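# Clamp the marked flat bar upright in the vise

## Task

Stand the marked flat bar upright in the vise so that the upper edge of the jaws lies along the middle of the line drawn on the bar. Tighten the vise until it grips the bar firmly with no help. At the end nothing except the jaws (and the robot's own arms) may touch the bar, and the bar must not extend beyond either side of the jaws. Then release the bar and move the arms away. If the bar stays in place only because the robot is holding it, the job is not done.

## Robot and tools

Robot: two arms, left_arm and right_arm, each with seven joints and a parallel gripper. Both share one scene frame: origin on the table surface midway between the arms, +z up, +x pointing out across the table, and left_arm sitting on the +y side. The names left and right refer to the arms, not to sides of any camera image.

execute_actions takes "actions", a list holding one item or none, and an optional "pictures" boolean (pictures come by default). An empty list commands nothing and just reports the state. A move item is {"rows": [...], "steps": n}: 1 to 15 rows, steps 1 to 15 (default 15), each step lasting 1/30 s. Each row drives one step; if there are fewer rows than steps the final row is repeated. A wait item is {"steps": n} with n up to 300; it returns once n steps have elapsed since the previous result, and your reply time is counted within them. A refused call sends nothing at all.

Every row is one flat list of 16 numbers covering both arms even if only one moves: left_arm joints 1 to 7, left opening, then right_arm joints 1 to 7, right opening. Joint values are absolute target angles in radians in the same order as the Joint positions line: waist (-6.283 to 6.283), shoulder (-2.059 to 2.094), upper arm roll (-6.283 to 6.283), elbow (-0.192 to 3.927), forearm roll (-6.283 to 6.283), wrist pitch (-1.693 to 3.142), wrist roll (-6.283 to 6.283). True limits may differ from these by up to 0.010 rad. A call is rejected if a target exceeds a range end by over 0.010 rad and also lies further out than that joint currently is. A target beyond the real end is trimmed to it, and the result then reports "joint sent to its limit" (possibly about an earlier action still running); no such line does not prove more travel exists. Opening is an absolute gripper command from -1 (closed) to +1 (fully open).

Motion limits: joint targets move at most 3.14 rad/s, take 0.16 s to ramp up from rest, and all joints of an arm are slowed together so they arrive at once. Each step the sent target stays within 0.623 rad of the measured angle, and if the targets would shift the gripper over 70 mm from where it is, the whole arm's targets are pulled back toward the measured angles. Large moves therefore take several calls or steps.

Between calls the arms keep heading for the last row sent. They give up once everything has nearly stopped (slow or blocked counts as stopped) or a HELD step occurs; after that only a new action moves or presses further. Fingers already opening or closing continue.

Result lines: the state line gives, per arm, end_effector_position (metres), end_effector_quat_wxyz, and linear and angular velocities (m/s, rad/s), all in the scene frame; the reported position can be off, more so at long reach. Joint positions and Joint velocities list each arm's seven joints (rad, rad/s) then the finger pad gap (m, m/s; 0.084 m is fully open). grip_measured is the measured opening on the -1..+1 command scale. "joint command not followed" means a clearance check altered or blocked some joint targets; the rest of the row still ran. HELD marks steps where all or part of your row was not sent. Joint torques are the full drive output in joint order, with per-arm offset, scale and noise, nonzero even in free air. MOTOR HOT appears from 65 °C; at 80 °C the arm is braked until cool (OVER-TEMPERATURE FAULT). Holding loads, even while you think, heats motors.

Gripper: fingers point along the gripper's +z and close along its y. The reported position is the point between the pads when closed, roughly 2 cm short of the fingertips; closing pushes the tips about 10 mm further along +z. To hold something, command an opening well below grip_measured; the gap sets the squeeze, up to about 24 N per pad for objects up to about 6 cm wide. -1 gives full force on parts about 0.5 mm thick or more. Echoing grip_measured still presses lightly; wide parts may slip. Fast closes can hit hard enough to pop the fingers open.

Torque fault: if contact torque on a joint reaches its load limit (N m: waist 45.5, shoulder 45.5, upper arm roll 27.3, elbow 27.3, forearm roll 27.3, wrist pitch 18.2, wrist roll 18.2, held weight included), the arm halts, backs that joint off slightly, pauses 10 s and drops the rest of the call.

zoom_image: "camera" (cam_head_left, cam_head_right, cam_high, cam_low, cam_left_wrist, cam_right_wrist, all 504x504) and "region" [x0, y0, x1, y1] in pixels from the top-left, at most 504 by 504; it magnifies that camera's latest image. Approximate pinhole-plus-radial intrinsics are supplied for each camera.

show_instructions takes no arguments and returns the scene's reference pages (here a vise manual). finished_scene takes "scene", the current scene's number; it ends and grades the scene irreversibly and starts the next task. Replying with no tool call ends everything.

Avoid: pushing anything off the table, letting the arms collide or press on each other, slamming, dropping or jerking parts, and very hard pushes. Expect occasional brief tugs on held parts or nudges to loose ones. Move smoothly and efficiently; robot time and reply time both matter.

Each tool is called after "Call:" as name(argument=value, ...) on one line, values as JSON.

Reference images:

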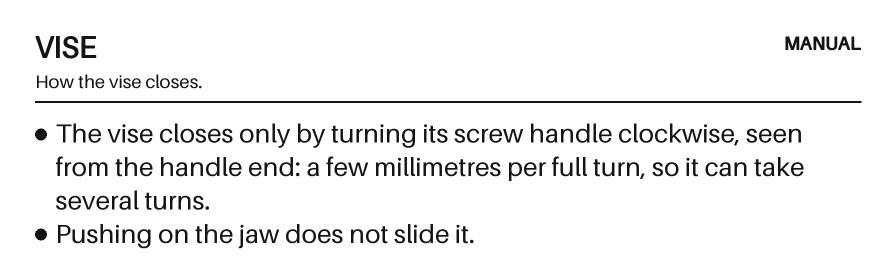

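## Session

Call:
execute_actions(actions=[])

Scene clock: 0.00 s of 6000.00 s.
left_arm: end_effector_position=(+0.3834, +0.6487, +0.2396) grip_measured=+1.00 end_effector_quat_wxyz=(+0.188, -0.039, +0.774, -0.604) end_effector_velocity=(-0.000, +0.000, -0.000) end_effector_angular_velocity=(+0.000, +0.001, +0.002) | right_arm: end_effector_position=(+0.0409, -0.7227, +0.1327) grip_measured=+1.00 end_effector_quat_wxyz=(-0.017, +0.758, +0.528, +0.382) end_effector_velocity=(+0.000, +0.000, -0.000) end_effector_angular_velocity=(+0.001, +0.000, -0.000)
Joint positions: left_arm=[ 1.062  0.908  0.156  2.053 -1.096  2.174 -2.192  0.084] | right_arm=[-1.542  0.523 -0.231  1.457  0.539  1.641  3.04   0.084]
Joint velocities: left_arm=[ 0.     0.     0.001 -0.    -0.001 -0.001 -0.001 -0.   ] | right_arm=[ 0.001 -0.    -0.    -0.001 -0.    -0.     0.001 -0.   ]
Joint torques (N m, as the arm reports them, + toward a larger angle): no reading
Motor temperatures (°C, as the motors report them): left_arm=[32 35 39 33 39 33 42] | right_arm=[33 32 30 34 33 33 36]

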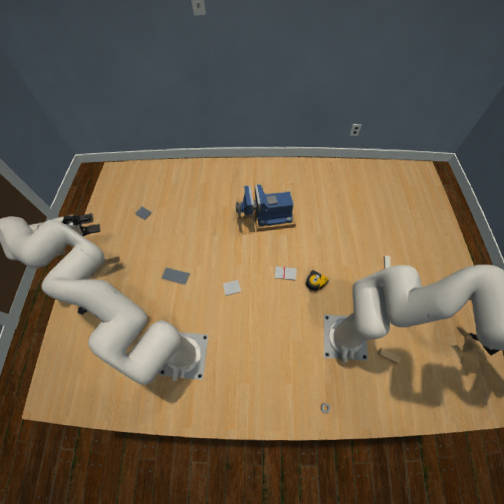

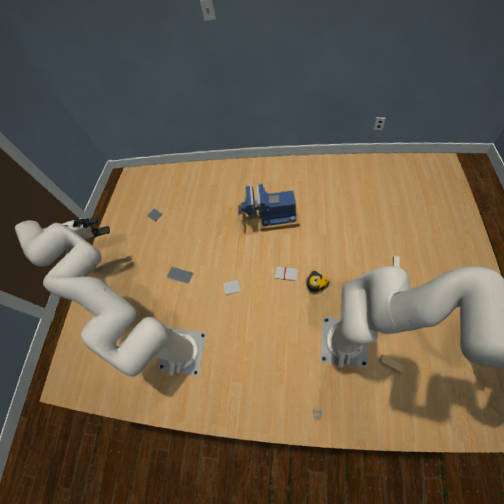

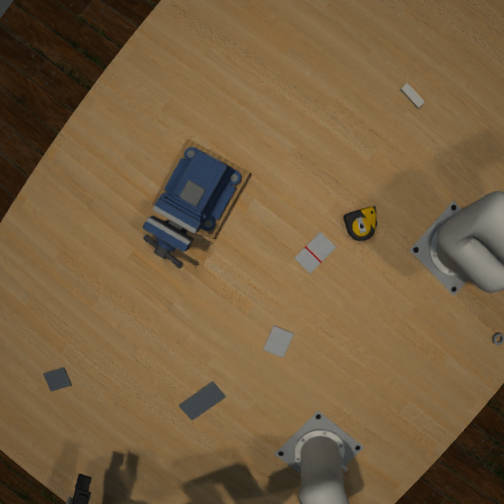

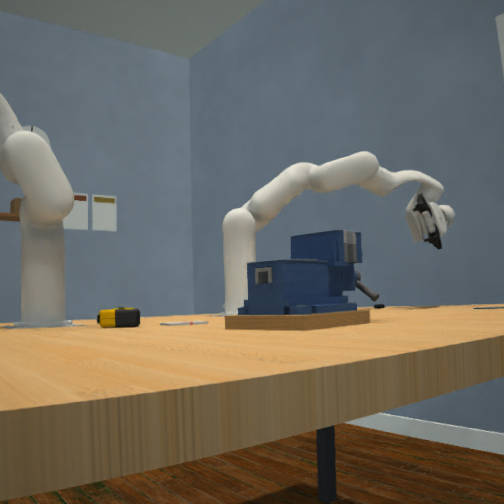

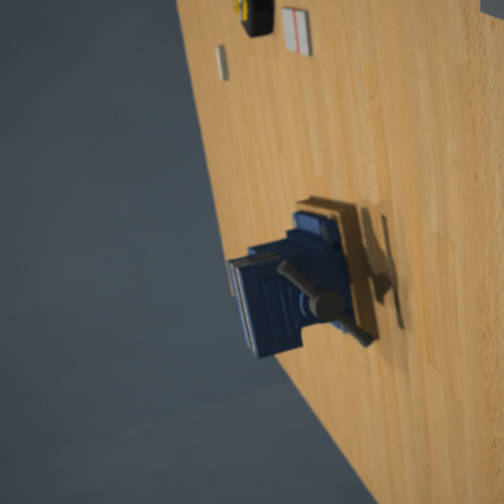

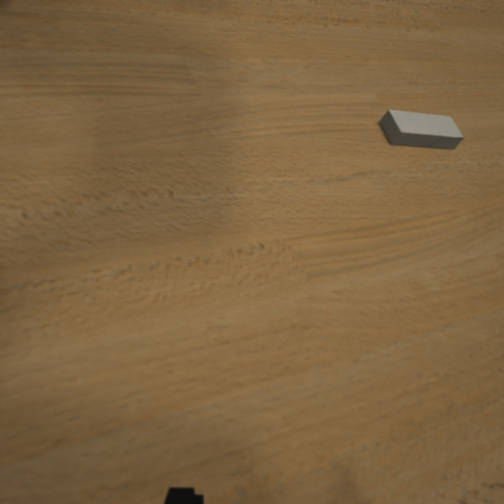

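Call:
execute_actions(actions=[{"rows":[[0.3,0.2,0,1.2,0,1.0,0,1,0,0.2,0,1.2,0,1.0,0,1]]}], pictures=false)

Call:
execute_actions(actions=[{"steps":60}])

Scene clock: 12.47 s of 6000.00 s.
left_arm: end_effector_position=(+0.4349, +0.4996, +0.2126) grip_measured=+1.00 end_effector_quat_wxyz=(+0.122, +0.210, +0.862, -0.445) end_effector_velocity=(-0.014, -0.318, -0.177) end_effector_angular_velocity=(+1.337, -0.559, -1.489) | right_arm: end_effector_position=(+0.1874, -0.7214, +0.1347) grip_measured=+1.00 end_effector_quat_wxyz=(-0.023, +0.478, +0.853, +0.207) end_effector_velocity=(+0.363, +0.065, +0.025) end_effector_angular_velocity=(-0.687, -0.096, +1.888)
Joint positions: left_arm=[ 0.716  0.579  0.081  1.69  -0.73   1.807 -1.825  0.084] | right_arm=[-1.173  0.368 -0.118  1.334  0.281  1.335  2.67   0.084]
Joint velocities: left_arm=[-0.878 -0.793 -0.166 -1.051  1.151 -1.146  1.145 -0.   ] | right_arm=[ 0.833 -0.245  0.183 -0.199 -0.41  -0.488 -0.825 -0.   ]
Joint torques (N m, as the arm reports them, + toward a larger angle): left_arm=[ -0.21 -22.39   0.01  13.68  -0.99   0.7   -0.13] | right_arm=[ -2.45 -38.23  -1.98  12.63   0.31  -0.69   0.41]
Motor temperatures (°C, as the motors report them): left_arm=[32 35 39 34 39 33 42] | right_arm=[33 32 30 35 33 33 36]
Steps of this call (steps 1 to 359: nothing new was sent; steps 360 to 374: all 15 steps of this action). Readings (joint positions):
360: left_arm=[1.062 0.908 0.156 2.052 -1.096 2.174 -2.191] | right_arm=[-1.542 0.523 -0.231 1.457 0.539 1.641 3.040]
361: left_arm=[1.059 0.905 0.156 2.048 -1.093 2.170 -2.187] | right_arm=[-1.539 0.521 -0.231 1.455 0.535 1.637 3.035]
363: left_arm=[1.026 0.869 0.153 2.005 -1.051 2.128 -2.147] | right_arm=[-1.504 0.501 -0.226 1.436 0.498 1.593 2.992]
367: left_arm=[0.910 0.756 0.118 1.902 -0.945 2.022 -2.039] | right_arm=[-1.370 0.438 -0.167 1.391 0.399 1.476 2.868]
374: the state above

Scene clock: 14.47 s of 6000.00 s.
left_arm: end_effector_position=(+0.4681, +0.4390, +0.1724) grip_measured=+1.00 end_effector_quat_wxyz=(-0.000, +0.992, +0.125, -0.000) end_effector_velocity=(-0.000, +0.001, +0.000) end_effector_angular_velocity=(+0.001, -0.000, +0.001) | right_arm: end_effector_position=(+0.5513, -0.3209, +0.1724) grip_measured=+1.00 end_effector_quat_wxyz=(+0.000, +0.999, -0.050, -0.000) end_effector_velocity=(+0.001, +0.004, +0.001) end_effector_angular_velocity=(+0.000, -0.003, +0.180)
Joint positions: left_arm=[ 0.3    0.2    0.     1.2   -0.     1.    -0.     0.084] | right_arm=[-0.001  0.2   -0.001  1.2    0.     1.     0.013  0.084]
Joint velocities: left_arm=[ 0.001 -0.     0.    -0.     0.001 -0.    -0.001 -0.   ] | right_arm=[ 0.005 -0.     0.004  0.002 -0.    -0.001 -0.171 -0.   ]
Joint torques (N m, as the arm reports them, + toward a larger angle): left_arm=[ -0.64 -17.66  -0.41  15.2   -0.17  -1.34  -0.26] | right_arm=[ -0.58 -35.7   -0.38  13.74  -0.26  -1.48   0.69]
Motor temperatures (°C, as the motors report them): left_arm=[32 35 39 34 39 33 42] | right_arm=[33 32 30 35 33 33 36]
Steps of this call (steps 1 to 60: the robot went on to your last target). Readings (joint positions):
1: left_arm=[0.686 0.551 0.075 1.654 -0.690 1.767 -1.784] | right_arm=[-1.145 0.360 -0.113 1.328 0.267 1.319 2.643]
2: left_arm=[0.655 0.523 0.069 1.617 -0.644 1.722 -1.739] | right_arm=[-1.118 0.352 -0.107 1.322 0.255 1.304 2.616]
4: left_arm=[0.584 0.459 0.056 1.533 -0.532 1.609 -1.627] | right_arm=[-1.064 0.338 -0.098 1.311 0.231 1.276 2.561]
8: left_arm=[0.421 0.311 0.021 1.344 -0.237 1.292 -1.294] | right_arm=[-0.956 0.314 -0.081 1.292 0.191 1.229 2.454]
60: the state above

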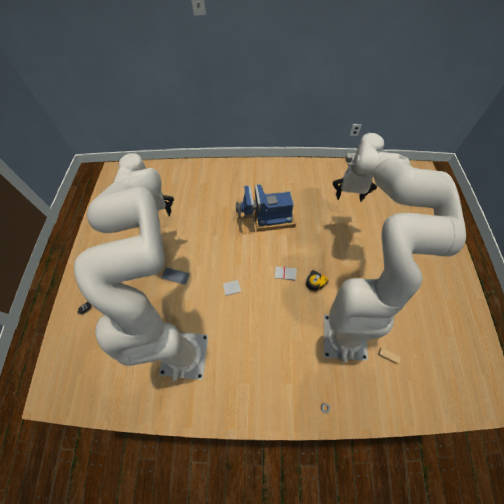

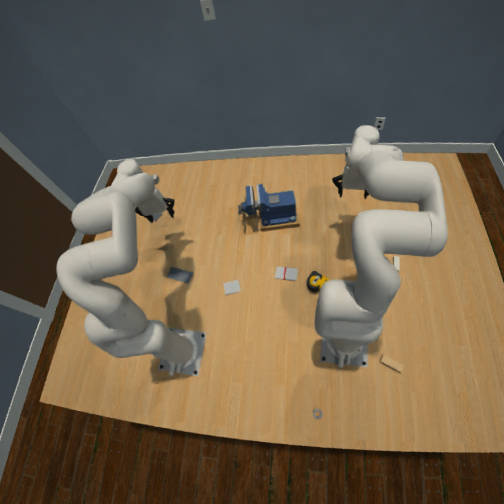

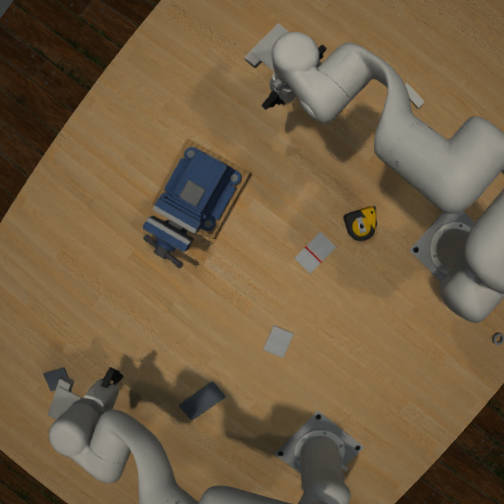

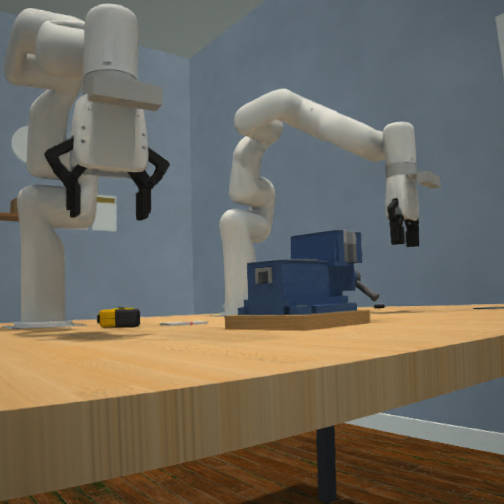

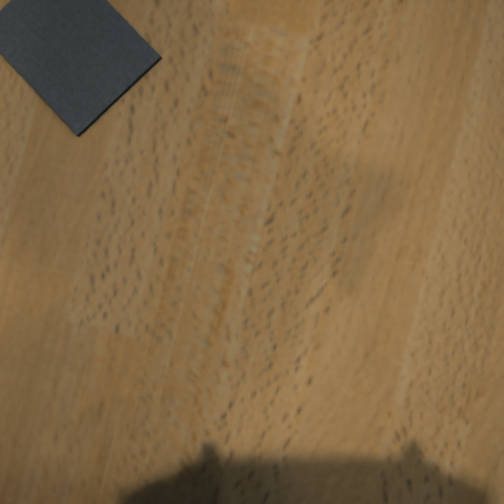

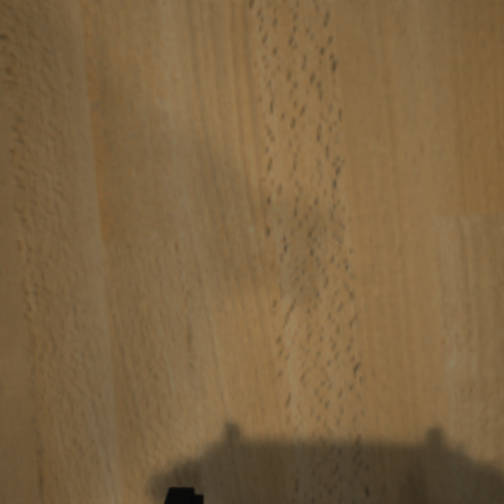

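Call:
execute_actions(actions=[{"rows":[[0.3,0.4,0,1.2,-1.2,1.57,-1.57,-1,0.8,-0.63,0,0.324,0,0.954,0,1]]}], pictures=false)

Call:
execute_actions(actions=[{"steps":50}])

Scene clock: 47.50 s of 6000.00 s.
left_arm: end_effector_position=(+0.4087, +0.2868, +0.1368) grip_measured=-1.00 end_effector_quat_wxyz=(+0.219, +0.786, +0.496, -0.297) end_effector_velocity=(+0.058, -0.402, +0.134) end_effector_angular_velocity=(-1.345, +1.562, +2.232) | right_arm: end_effector_position=(+0.4536, -0.1776, +0.1938) grip_measured=+1.00 end_effector_quat_wxyz=(-0.001, +0.993, +0.116, +0.009) end_effector_velocity=(-0.310, +0.249, -0.007) end_effector_angular_velocity=(-0.005, +0.015, +0.734)
Joint positions: left_arm=[ 0.3    0.34  -0.     1.199 -0.602  1.396 -0.602  0.   ] | right_arm=[ 0.316 -0.12   0.002  0.879  0.     0.98  -0.     0.084]
Joint velocities: left_arm=[-0.003  0.248 -0.003 -0.005 -1.837  0.692 -1.832  0.   ] | right_arm=[ 0.739 -0.786 -0.005 -0.842 -0.    -0.041  0.     0.   ]
Joint torques (N m, as the arm reports them, + toward a larger angle): left_arm=[  0.13 -19.49  -0.83  14.51  -1.42   0.07  -0.43] | right_arm=[ -1.1  -24.14  -0.99  12.84  -0.15  -1.42   0.35]
Motor temperatures (°C, as the motors report them): left_arm=[32 35 39 35 39 33 42] | right_arm=[33 32 30 36 33 33 36]
Steps of this call (steps 1 to 30: the robot went on to your last target; steps 31 to 976: nothing new was sent; steps 977 to 991: all 15 steps of this action). Readings (joint positions):
977: left_arm=[0.300 0.200 0.000 1.200 -0.000 1.000 -0.000] | right_arm=[0.000 0.200 -0.000 1.200 0.000 1.000 0.000]
978: left_arm=[0.300 0.201 0.000 1.201 -0.004 1.004 -0.004] | right_arm=[0.003 0.197 -0.001 1.196 -0.000 0.999 0.000]
980: left_arm=[0.300 0.212 0.000 1.204 -0.048 1.044 -0.049] | right_arm=[0.038 0.161 -0.009 1.157 -0.000 0.996 0.000]
984: left_arm=[0.300 0.268 0.000 1.198 -0.222 1.192 -0.223] | right_arm=[0.143 0.058 0.003 1.059 0.000 0.990 -0.000]
991: the state above

Scene clock: 49.17 s of 6000.00 s.
left_arm: end_effector_position=(+0.4655, +0.1965, +0.2150) grip_measured=-1.00 end_effector_quat_wxyz=(+0.223, +0.302, +0.734, -0.566) end_effector_velocity=(+0.000, -0.000, +0.001) end_effector_angular_velocity=(-0.002, -0.001, +0.001) | right_arm: end_effector_position=(+0.2414, -0.0994, +0.1483) grip_measured=+1.00 end_effector_quat_wxyz=(-0.000, +0.937, +0.350, -0.000) end_effector_velocity=(+0.001, +0.000, +0.001) end_effector_angular_velocity=(+0.001, -0.001, -0.002)
Joint positions: left_arm=[ 0.3   0.4   0.    1.2  -1.2   1.57 -1.57  0.  ] | right_arm=[ 0.8   -0.63  -0.     0.324 -0.     0.954 -0.     0.084]
Joint velocities: left_arm=[-0.    -0.    -0.     0.    -0.002  0.001  0.001  0.   ] | right_arm=[-0.001 -0.    -0.     0.001  0.    -0.     0.001 -0.   ]
Joint torques (N m, as the arm reports them, + toward a larger angle): left_arm=[ -0.43 -18.35  -1.73  12.98  -1.2    1.45  -0.35] | right_arm=[-0.44 -8.66 -0.01 13.69 -0.18 -1.56  0.13]
Motor temperatures (°C, as the motors report them): left_arm=[32 35 39 35 39 33 42] | right_arm=[33 32 30 36 33 33 36]
Steps of this call (steps 1 to 45: the robot went on to your last target; steps 46 to 50: nothing new was sent). Readings (joint positions):
1: left_arm=[0.300 0.348 -0.000 1.199 -0.664 1.418 -0.664] | right_arm=[0.341 -0.146 0.002 0.850 0.000 0.979 -0.000]
2: left_arm=[0.300 0.355 -0.000 1.199 -0.727 1.438 -0.728] | right_arm=[0.366 -0.172 0.001 0.821 0.000 0.977 -0.000]
4: left_arm=[0.300 0.366 -0.000 1.199 -0.848 1.472 -0.863] | right_arm=[0.417 -0.226 0.001 0.762 0.000 0.975 -0.000]
8: left_arm=[0.300 0.386 -0.000 1.200 -1.056 1.530 -1.199] | right_arm=[0.523 -0.338 0.001 0.642 0.000 0.969 -0.000]
50: the state above
All arms were judged still, so your last target was given up. Only a new action makes them travel on or press farther. Fingers that are still opening or closing keep moving.

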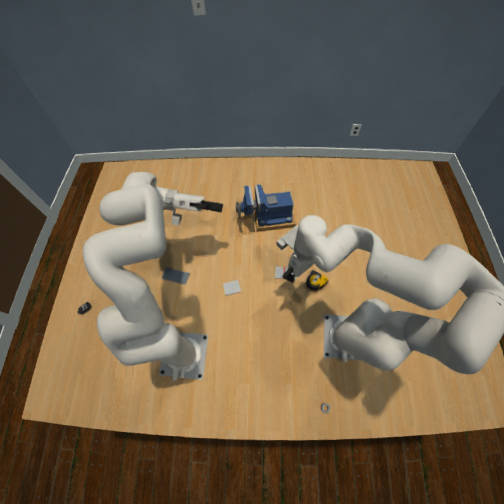

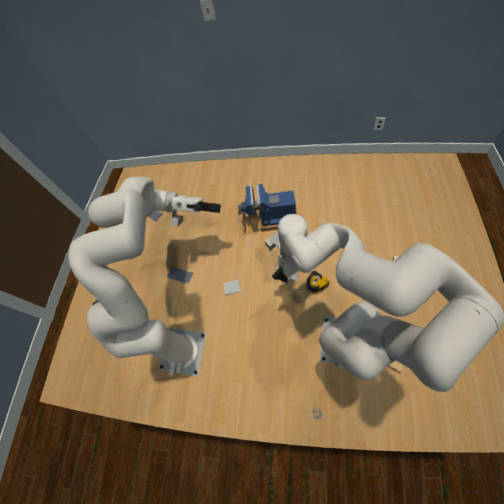

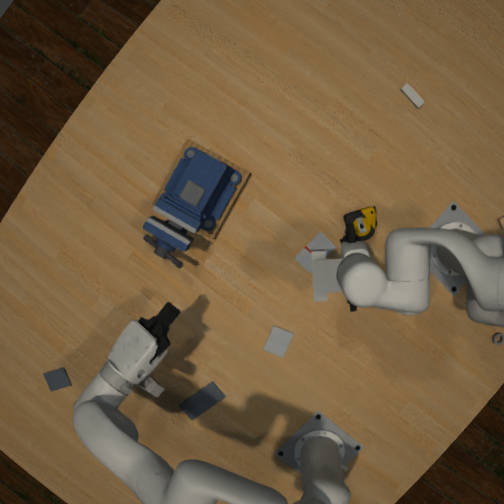

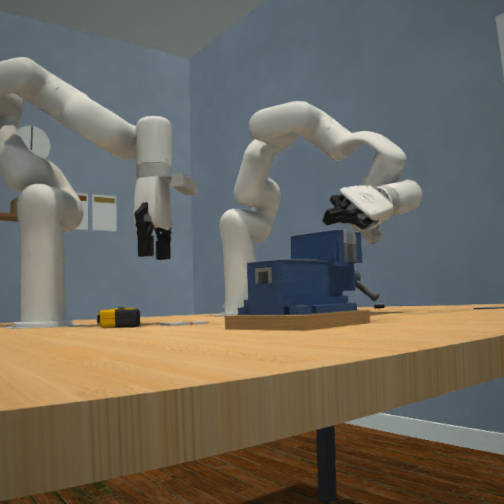

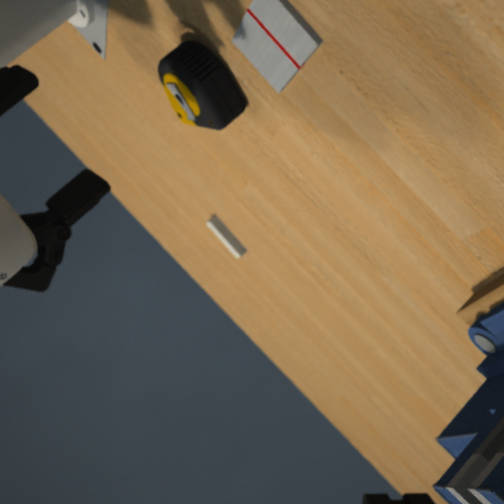

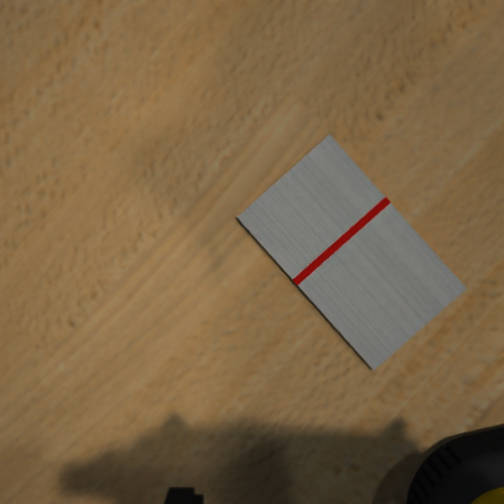

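Call:
execute_actions(actions=[{"rows":[[0.3,0.6,0,1.5,-1.2,1.57,2.3,-1,0.718,-0.189,0,0.355,0,0.544,2.32,1]]}], pictures=false)

Call:
execute_actions(actions=[{"steps":60}])

Scene clock: 59.23 s of 6000.00 s.
left_arm: end_effector_position=(+0.5353, +0.2144, +0.2081) grip_measured=-1.00 end_effector_quat_wxyz=(+0.481, +0.637, +0.485, -0.357) end_effector_velocity=(+0.031, +0.004, +0.004) end_effector_angular_velocity=(+0.042, -2.712, -0.796) | right_arm: end_effector_position=(+0.2890, -0.0900, +0.0654) grip_measured=+1.00 end_effector_quat_wxyz=(+0.001, +0.988, -0.156, -0.001) end_effector_velocity=(+0.036, +0.005, -0.059) end_effector_angular_velocity=(+0.012, -0.036, -2.823)
Joint positions: left_arm=[ 0.3    0.593  0.     1.487 -1.2    1.57  -0.578  0.   ] | right_arm=[ 0.723 -0.215 -0.     0.352  0.     0.571  0.952  0.084]
Joint velocities: left_arm=[-0.003  0.082 -0.005  0.144  0.002  0.005  2.766  0.   ] | right_arm=[-0.057  0.293  0.003  0.031 -0.    -0.299  2.769  0.   ]
Joint torques (N m, as the arm reports them, + toward a larger angle): left_arm=[ -0.1  -22.99  -2.03  13.28  -1.66   1.36  -0.25] | right_arm=[  0.09 -23.21   0.03  11.5   -0.5   -1.39   0.45]
Motor temperatures (°C, as the motors report them): left_arm=[32 35 39 34 39 33 42] | right_arm=[33 32 30 36 33 33 36]
Steps of this call (steps 1 to 287: nothing new was sent; steps 288 to 302: all 15 steps of this action). Readings (joint positions):
288: left_arm=[0.300 0.400 0.000 1.200 -1.200 1.570 -1.570] | right_arm=[0.800 -0.630 0.000 0.324 -0.000 0.954 0.000]
289: left_arm=[0.300 0.401 -0.000 1.202 -1.200 1.570 -1.566] | right_arm=[0.800 -0.628 0.000 0.324 0.000 0.951 0.004]
291: left_arm=[0.300 0.414 -0.000 1.222 -1.200 1.570 -1.520] | right_arm=[0.794 -0.599 0.000 0.328 0.000 0.921 0.050]
295: left_arm=[0.300 0.502 -0.000 1.354 -1.200 1.570 -1.233] | right_arm=[0.761 -0.419 0.000 0.340 -0.000 0.758 0.317]
302: the state above

Scene clock: 61.23 s of 6000.00 s.
left_arm: end_effector_position=(+0.5382, +0.2151, +0.2083) grip_measured=-1.00 end_effector_quat_wxyz=(+0.415, +0.564, -0.570, +0.431) end_effector_velocity=(-0.000, -0.001, -0.000) end_effector_angular_velocity=(+0.000, +0.001, -0.002) | right_arm: end_effector_position=(+0.2923, -0.0894, +0.0602) grip_measured=+1.00 end_effector_quat_wxyz=(-0.000, +0.665, -0.747, -0.000) end_effector_velocity=(-0.001, -0.000, -0.000) end_effector_angular_velocity=(-0.001, +0.001, +0.000)
Joint positions: left_arm=[ 0.3   0.6   0.    1.5  -1.2   1.57  2.3   0.  ] | right_arm=[ 0.718 -0.189  0.     0.355  0.     0.544  2.32   0.084]
Joint velocities: left_arm=[-0.001  0.001 -0.     0.     0.001 -0.    -0.001  0.   ] | right_arm=[ 0.001  0.001  0.    -0.001  0.     0.     0.    -0.   ]
Joint torques (N m, as the arm reports them, + toward a larger angle): left_arm=[ -0.18 -21.36  -2.62  13.83  -1.79   1.56  -0.14] | right_arm=[ -0.66 -17.93  -0.2   11.16  -0.31  -1.6    0.25]
Motor temperatures (°C, as the motors report them): left_arm=[32 35 39 34 39 33 42] | right_arm=[33 32 30 36 33 33 36]
Steps of this call (steps 1 to 60: the robot went on to your last target). Readings (joint positions):
1: left_arm=[0.300 0.595 -0.000 1.491 -1.200 1.570 -0.486] | right_arm=[0.721 -0.207 -0.000 0.353 0.000 0.562 1.045]
2: left_arm=[0.300 0.596 -0.000 1.494 -1.200 1.570 -0.393] | right_arm=[0.720 -0.202 -0.000 0.354 0.000 0.557 1.138]
4: left_arm=[0.300 0.598 -0.000 1.497 -1.200 1.570 -0.208] | right_arm=[0.719 -0.196 0.000 0.355 -0.000 0.550 1.323]
8: left_arm=[0.300 0.599 -0.000 1.499 -1.200 1.570 0.163] | right_arm=[0.718 -0.191 0.000 0.355 -0.000 0.545 1.694]
60: the state above
All arms were judged still, so your last target was given up. Only a new action makes them travel on or press farther. Fingers that are still opening or closing keep moving.

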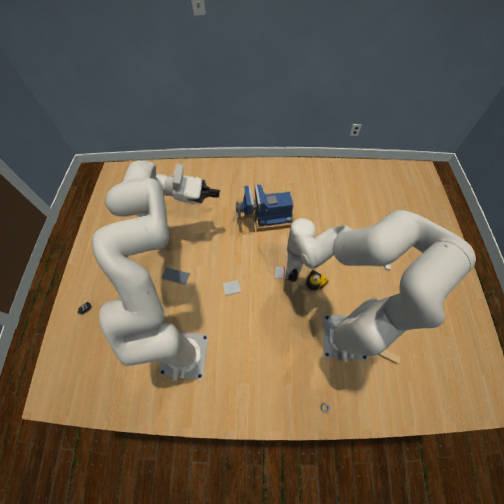

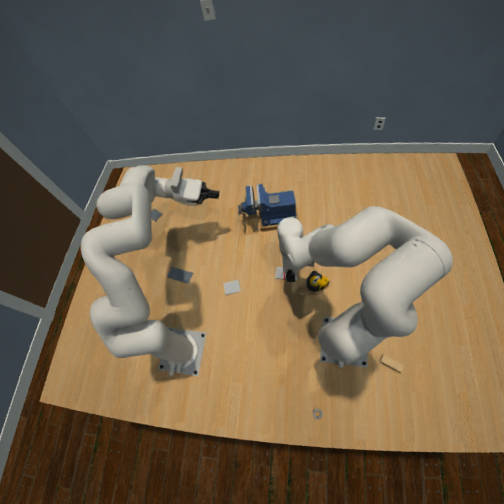

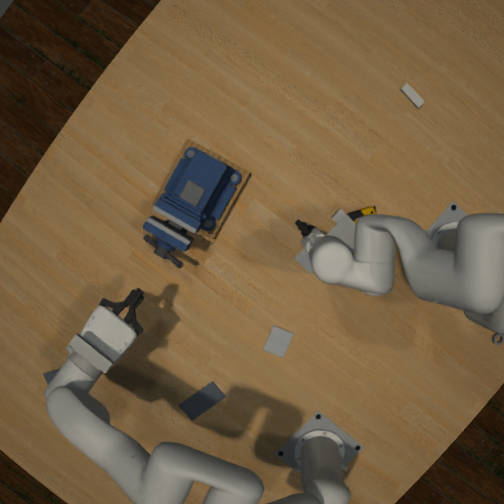

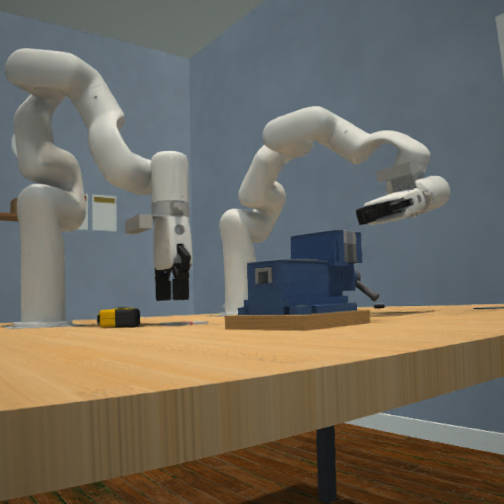

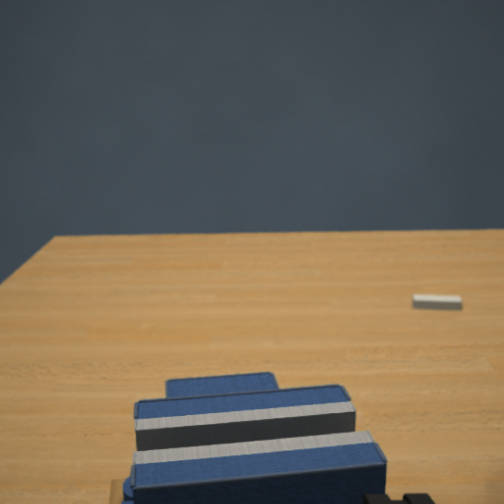

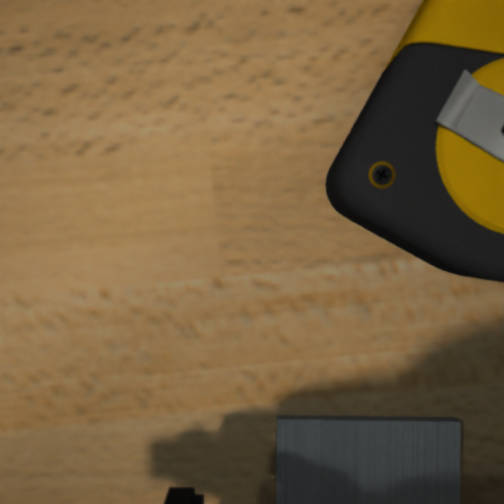

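Call:
execute_actions(actions=[{"rows":[[0.3,0.6,0,1.5,-1.2,1.57,2.3,-1,0.718,-0.043,0,0.341,0,0.384,2.33,0.45]]}])

Call:
zoom_image(camera="cam_low", region=[130,220,400,345])

Scene clock: 68.17 s of 6000.00 s.
left_arm: end_effector_position=(+0.5382, +0.2151, +0.2083) grip_measured=-1.00 end_effector_quat_wxyz=(+0.415, +0.564, -0.570, +0.431) end_effector_velocity=(+0.000, +0.001, +0.001) end_effector_angular_velocity=(-0.001, -0.000, +0.002) | right_arm: end_effector_position=(+0.2927, -0.0892, +0.0226) grip_measured=+0.44 end_effector_quat_wxyz=(-0.001, +0.661, -0.750, +0.000) end_effector_velocity=(-0.001, -0.001, -0.003) end_effector_angular_velocity=(-0.001, +0.001, -0.001)
Joint positions: left_arm=[ 0.3   0.6   0.    1.5  -1.2   1.57  2.3   0.  ] | right_arm=[ 0.718 -0.044 -0.     0.342  0.     0.385  2.33   0.063]
Joint velocities: left_arm=[ 0.002 -0.    -0.001  0.    -0.001  0.    -0.     0.   ] | right_arm=[-0.001  0.008  0.    -0.005 -0.    -0.011  0.    -0.   ]
Joint torques (N m, as the arm reports them, + toward a larger angle): left_arm=[ -0.47 -22.06  -2.44  13.88  -1.92   1.36  -0.29] | right_arm=[ -0.43 -20.22  -0.41   9.7   -0.27  -1.19   0.39]
Motor temperatures (°C, as the motors report them): left_arm=[32 36 39 34 39 33 42] | right_arm=[33 32 30 36 33 33 36]
Steps of this call (steps 1 to 193: nothing new was sent; steps 194 to 208: all 15 steps of this action). Readings (joint positions):
194: left_arm=[0.300 0.600 0.000 1.500 -1.200 1.570 2.300] | right_arm=[0.718 -0.189 0.000 0.355 -0.000 0.544 2.320]
195: left_arm=[0.300 0.600 -0.000 1.500 -1.200 1.570 2.300] | right_arm=[0.718 -0.186 -0.000 0.355 -0.000 0.540 2.320]
197: left_arm=[0.300 0.600 0.000 1.500 -1.200 1.570 2.300] | right_arm=[0.718 -0.151 -0.000 0.354 0.000 0.496 2.323]
201: left_arm=[0.300 0.600 0.000 1.500 -1.200 1.570 2.300] | right_arm=[0.718 -0.058 0.000 0.339 -0.000 0.406 2.329]
208: the state above

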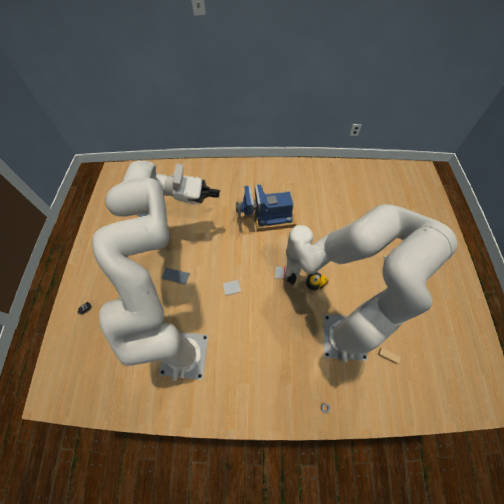

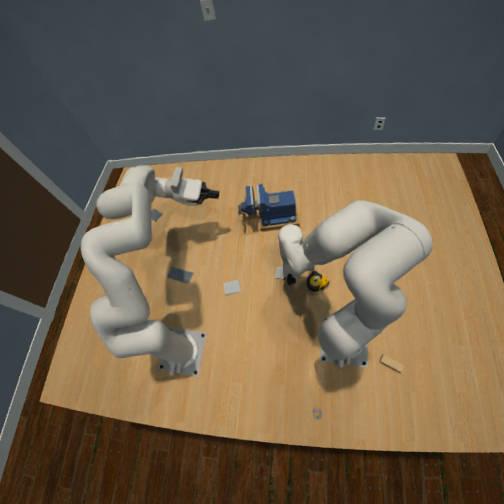

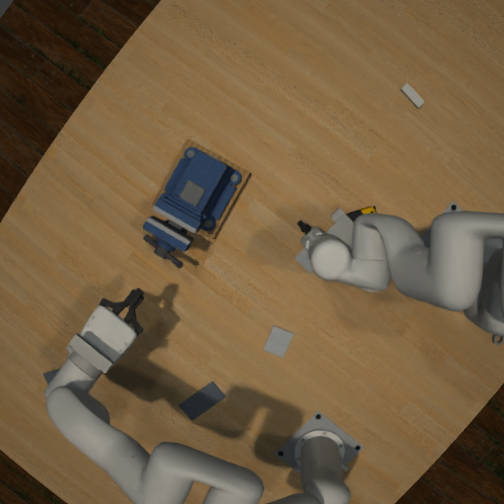

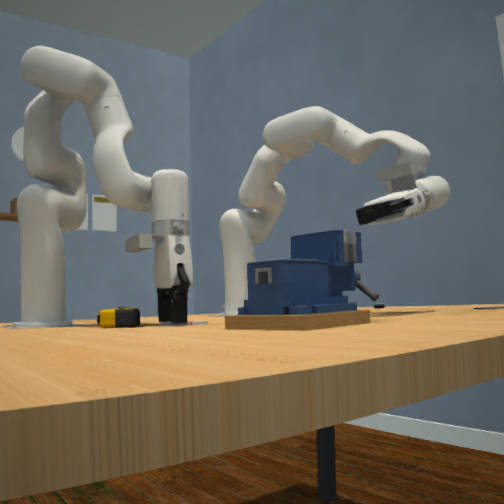

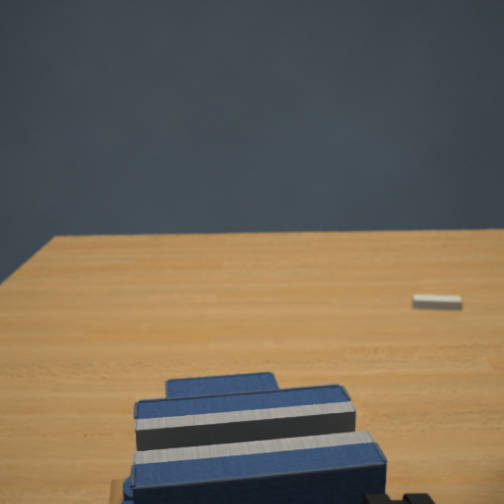

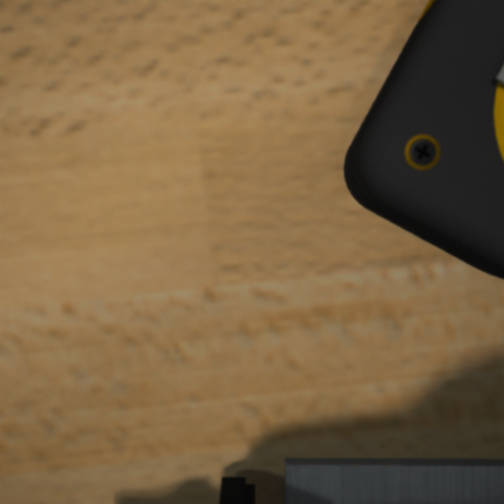

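Region (130, 220, 400, 345) of cam_low's 504x504 image, scaled by 1.867, with more detail than that image has; it fills the top 233 rows of this view, and the rest is white.

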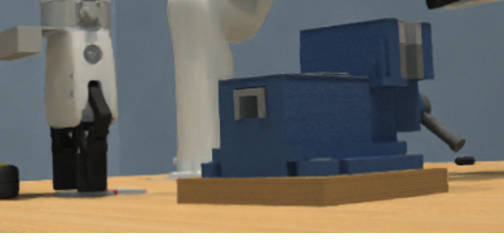

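Lower ~3.5 mm, then close.

Call:
execute_actions(actions=[{"rows":[[0.3,0.6,0,1.5,-1.2,1.57,2.3,-1,0.718,-0.029,0,0.341,0,0.37,2.33,0.45],[0.3,0.6,0,1.5,-1.2,1.57,2.3,-1,0.718,-0.029,0,0.341,0,0.37,2.33,0.45],[0.3,0.6,0,1.5,-1.2,1.57,2.3,-1,0.718,-0.029,0,0.341,0,0.37,2.33,0.45],[0.3,0.6,0,1.5,-1.2,1.57,2.3,-1,0.718,-0.029,0,0.341,0,0.37,2.33,0.45],[0.3,0.6,0,1.5,-1.2,1.57,2.3,-1,0.718,-0.029,0,0.341,0,0.37,2.33,0.45],[0.3,0.6,0,1.5,-1.2,1.57,2.3,-1,0.718,-0.029,0,0.341,0,0.37,2.33,0.4],[0.3,0.6,0,1.5,-1.2,1.57,2.3,-1,0.718,-0.029,0,0.341,0,0.37,2.33,0.3],[0.3,0.6,0,1.5,-1.2,1.57,2.3,-1,0.718,-0.029,0,0.341,0,0.37,2.33,0.25],[0.3,0.6,0,1.5,-1.2,1.57,2.3,-1,0.718,-0.029,0,0.341,0,0.37,2.33,0.2],[0.3,0.6,0,1.5,-1.2,1.57,2.3,-1,0.718,-0.029,0,0.341,0,0.37,2.33,0.15],[0.3,0.6,0,1.5,-1.2,1.57,2.3,-1,0.718,-0.029,0,0.341,0,0.37,2.33,0.1],[0.3,0.6,0,1.5,-1.2,1.57,2.3,-1,0.718,-0.029,0,0.341,0,0.37,2.33,0.0],[0.3,0.6,0,1.5,-1.2,1.57,2.3,-1,0.718,-0.029,0,0.341,0,0.37,2.33,-0.2],[0.3,0.6,0,1.5,-1.2,1.57,2.3,-1,0.718,-0.029,0,0.341,0,0.37,2.33,-0.6]]}])

Call:
zoom_image(camera="cam_low", region=[140,290,230,335])

Scene clock: 79.17 s of 6000.00 s.
left_arm: end_effector_position=(+0.5382, +0.2151, +0.2083) grip_measured=-1.00 end_effector_quat_wxyz=(+0.415, +0.564, -0.570, +0.431) end_effector_velocity=(+0.000, -0.000, +0.000) end_effector_angular_velocity=(-0.001, +0.000, +0.000) | right_arm: end_effector_position=(+0.2932, -0.0890, +0.0192) grip_measured=+0.15 end_effector_quat_wxyz=(-0.001, +0.661, -0.750, +0.000) end_effector_velocity=(-0.001, -0.000, -0.000) end_effector_angular_velocity=(-0.001, +0.001, +0.002)
Joint positions: left_arm=[ 0.3   0.6   0.    1.5  -1.2   1.57  2.3   0.  ] | right_arm=[ 0.718 -0.03  -0.     0.342 -0.     0.37   2.33   0.051]
Joint velocities: left_arm=[-0.    -0.    -0.    -0.    -0.001  0.    -0.     0.   ] | right_arm=[ 0.002 -0.     0.    -0.002  0.    -0.    -0.     0.   ]
Joint torques (N m, as the arm reports them, + toward a larger angle): left_arm=[ -1.02 -21.38  -2.24  13.85  -1.68   1.37  -0.29] | right_arm=[ -0.05 -16.97   0.11   8.08  -0.36  -1.06   0.19]
Motor temperatures (°C, as the motors report them): left_arm=[32 36 39 35 39 33 42] | right_arm=[33 32 30 36 33 33 36]
Steps of this call (steps 1 to 15: the robot went on to your last target; steps 16 to 315: nothing new was sent; steps 316 to 330: all 15 steps of this action). Readings (joint positions):
316: left_arm=[0.300 0.600 -0.000 1.500 -1.200 1.570 2.300] | right_arm=[0.718 -0.043 -0.000 0.341 -0.000 0.384 2.330]
317: left_arm=[0.300 0.600 -0.000 1.500 -1.200 1.570 2.300] | right_arm=[0.718 -0.041 -0.000 0.341 -0.000 0.382 2.330]
319: left_arm=[0.300 0.600 0.000 1.500 -1.200 1.570 2.300] | right_arm=[0.718 -0.035 -0.000 0.341 0.000 0.376 2.330]
323: left_arm=[0.300 0.600 0.000 1.500 -1.200 1.570 2.300] | right_arm=[0.718 -0.030 0.000 0.341 -0.000 0.371 2.330]
330: the state above

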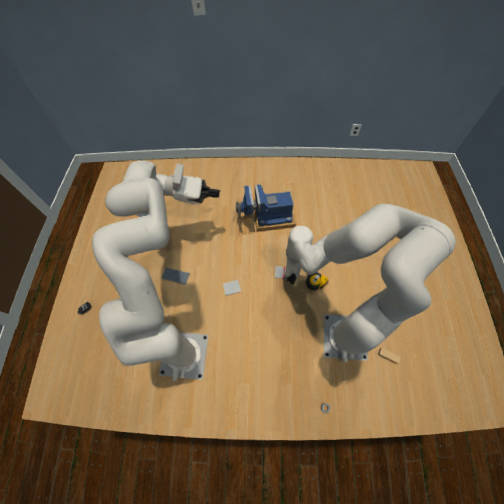

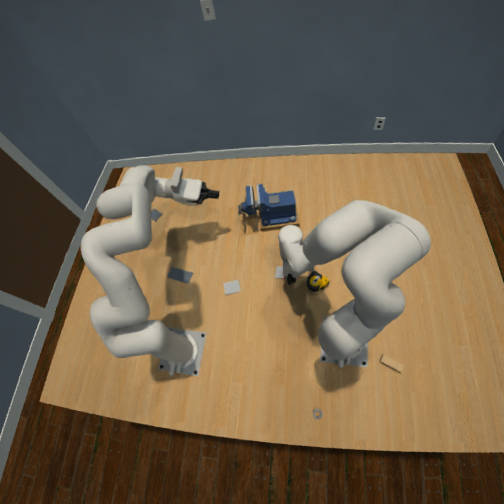

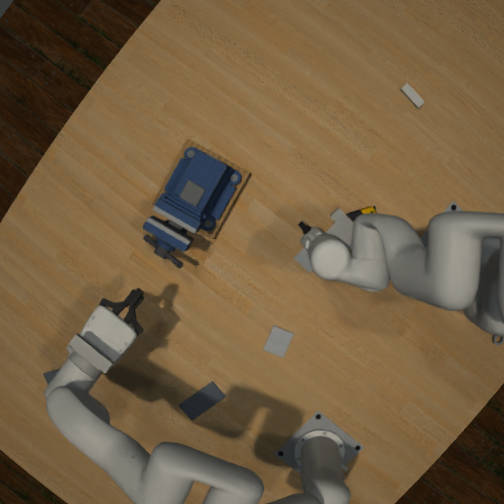

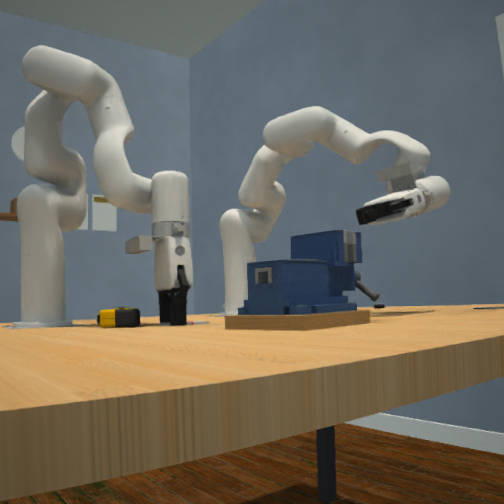

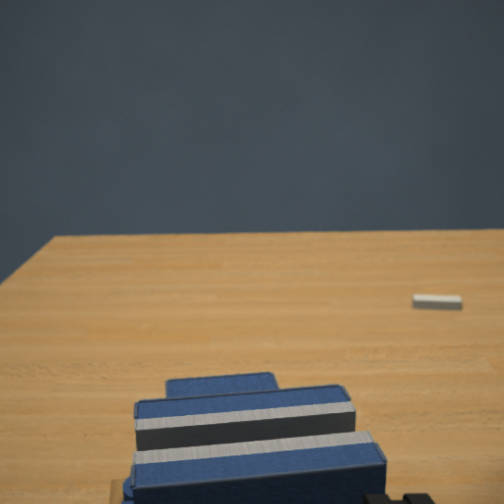

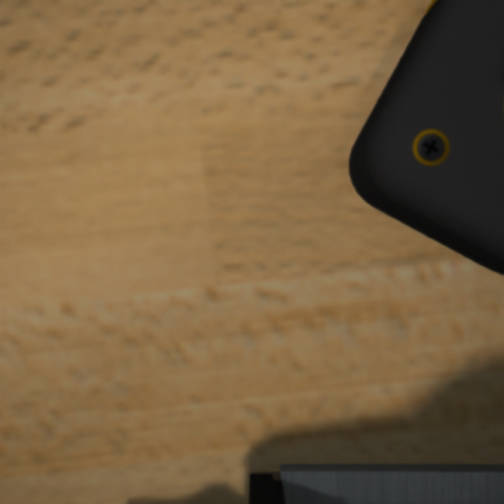

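Region (140, 290, 230, 335) of cam_low's 504x504 image, scaled by 5.600, with more detail than that image has.

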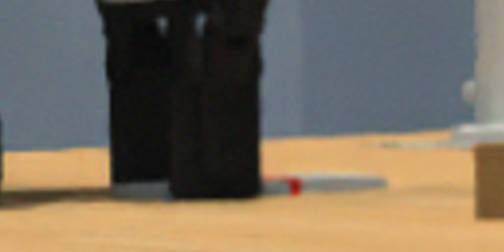

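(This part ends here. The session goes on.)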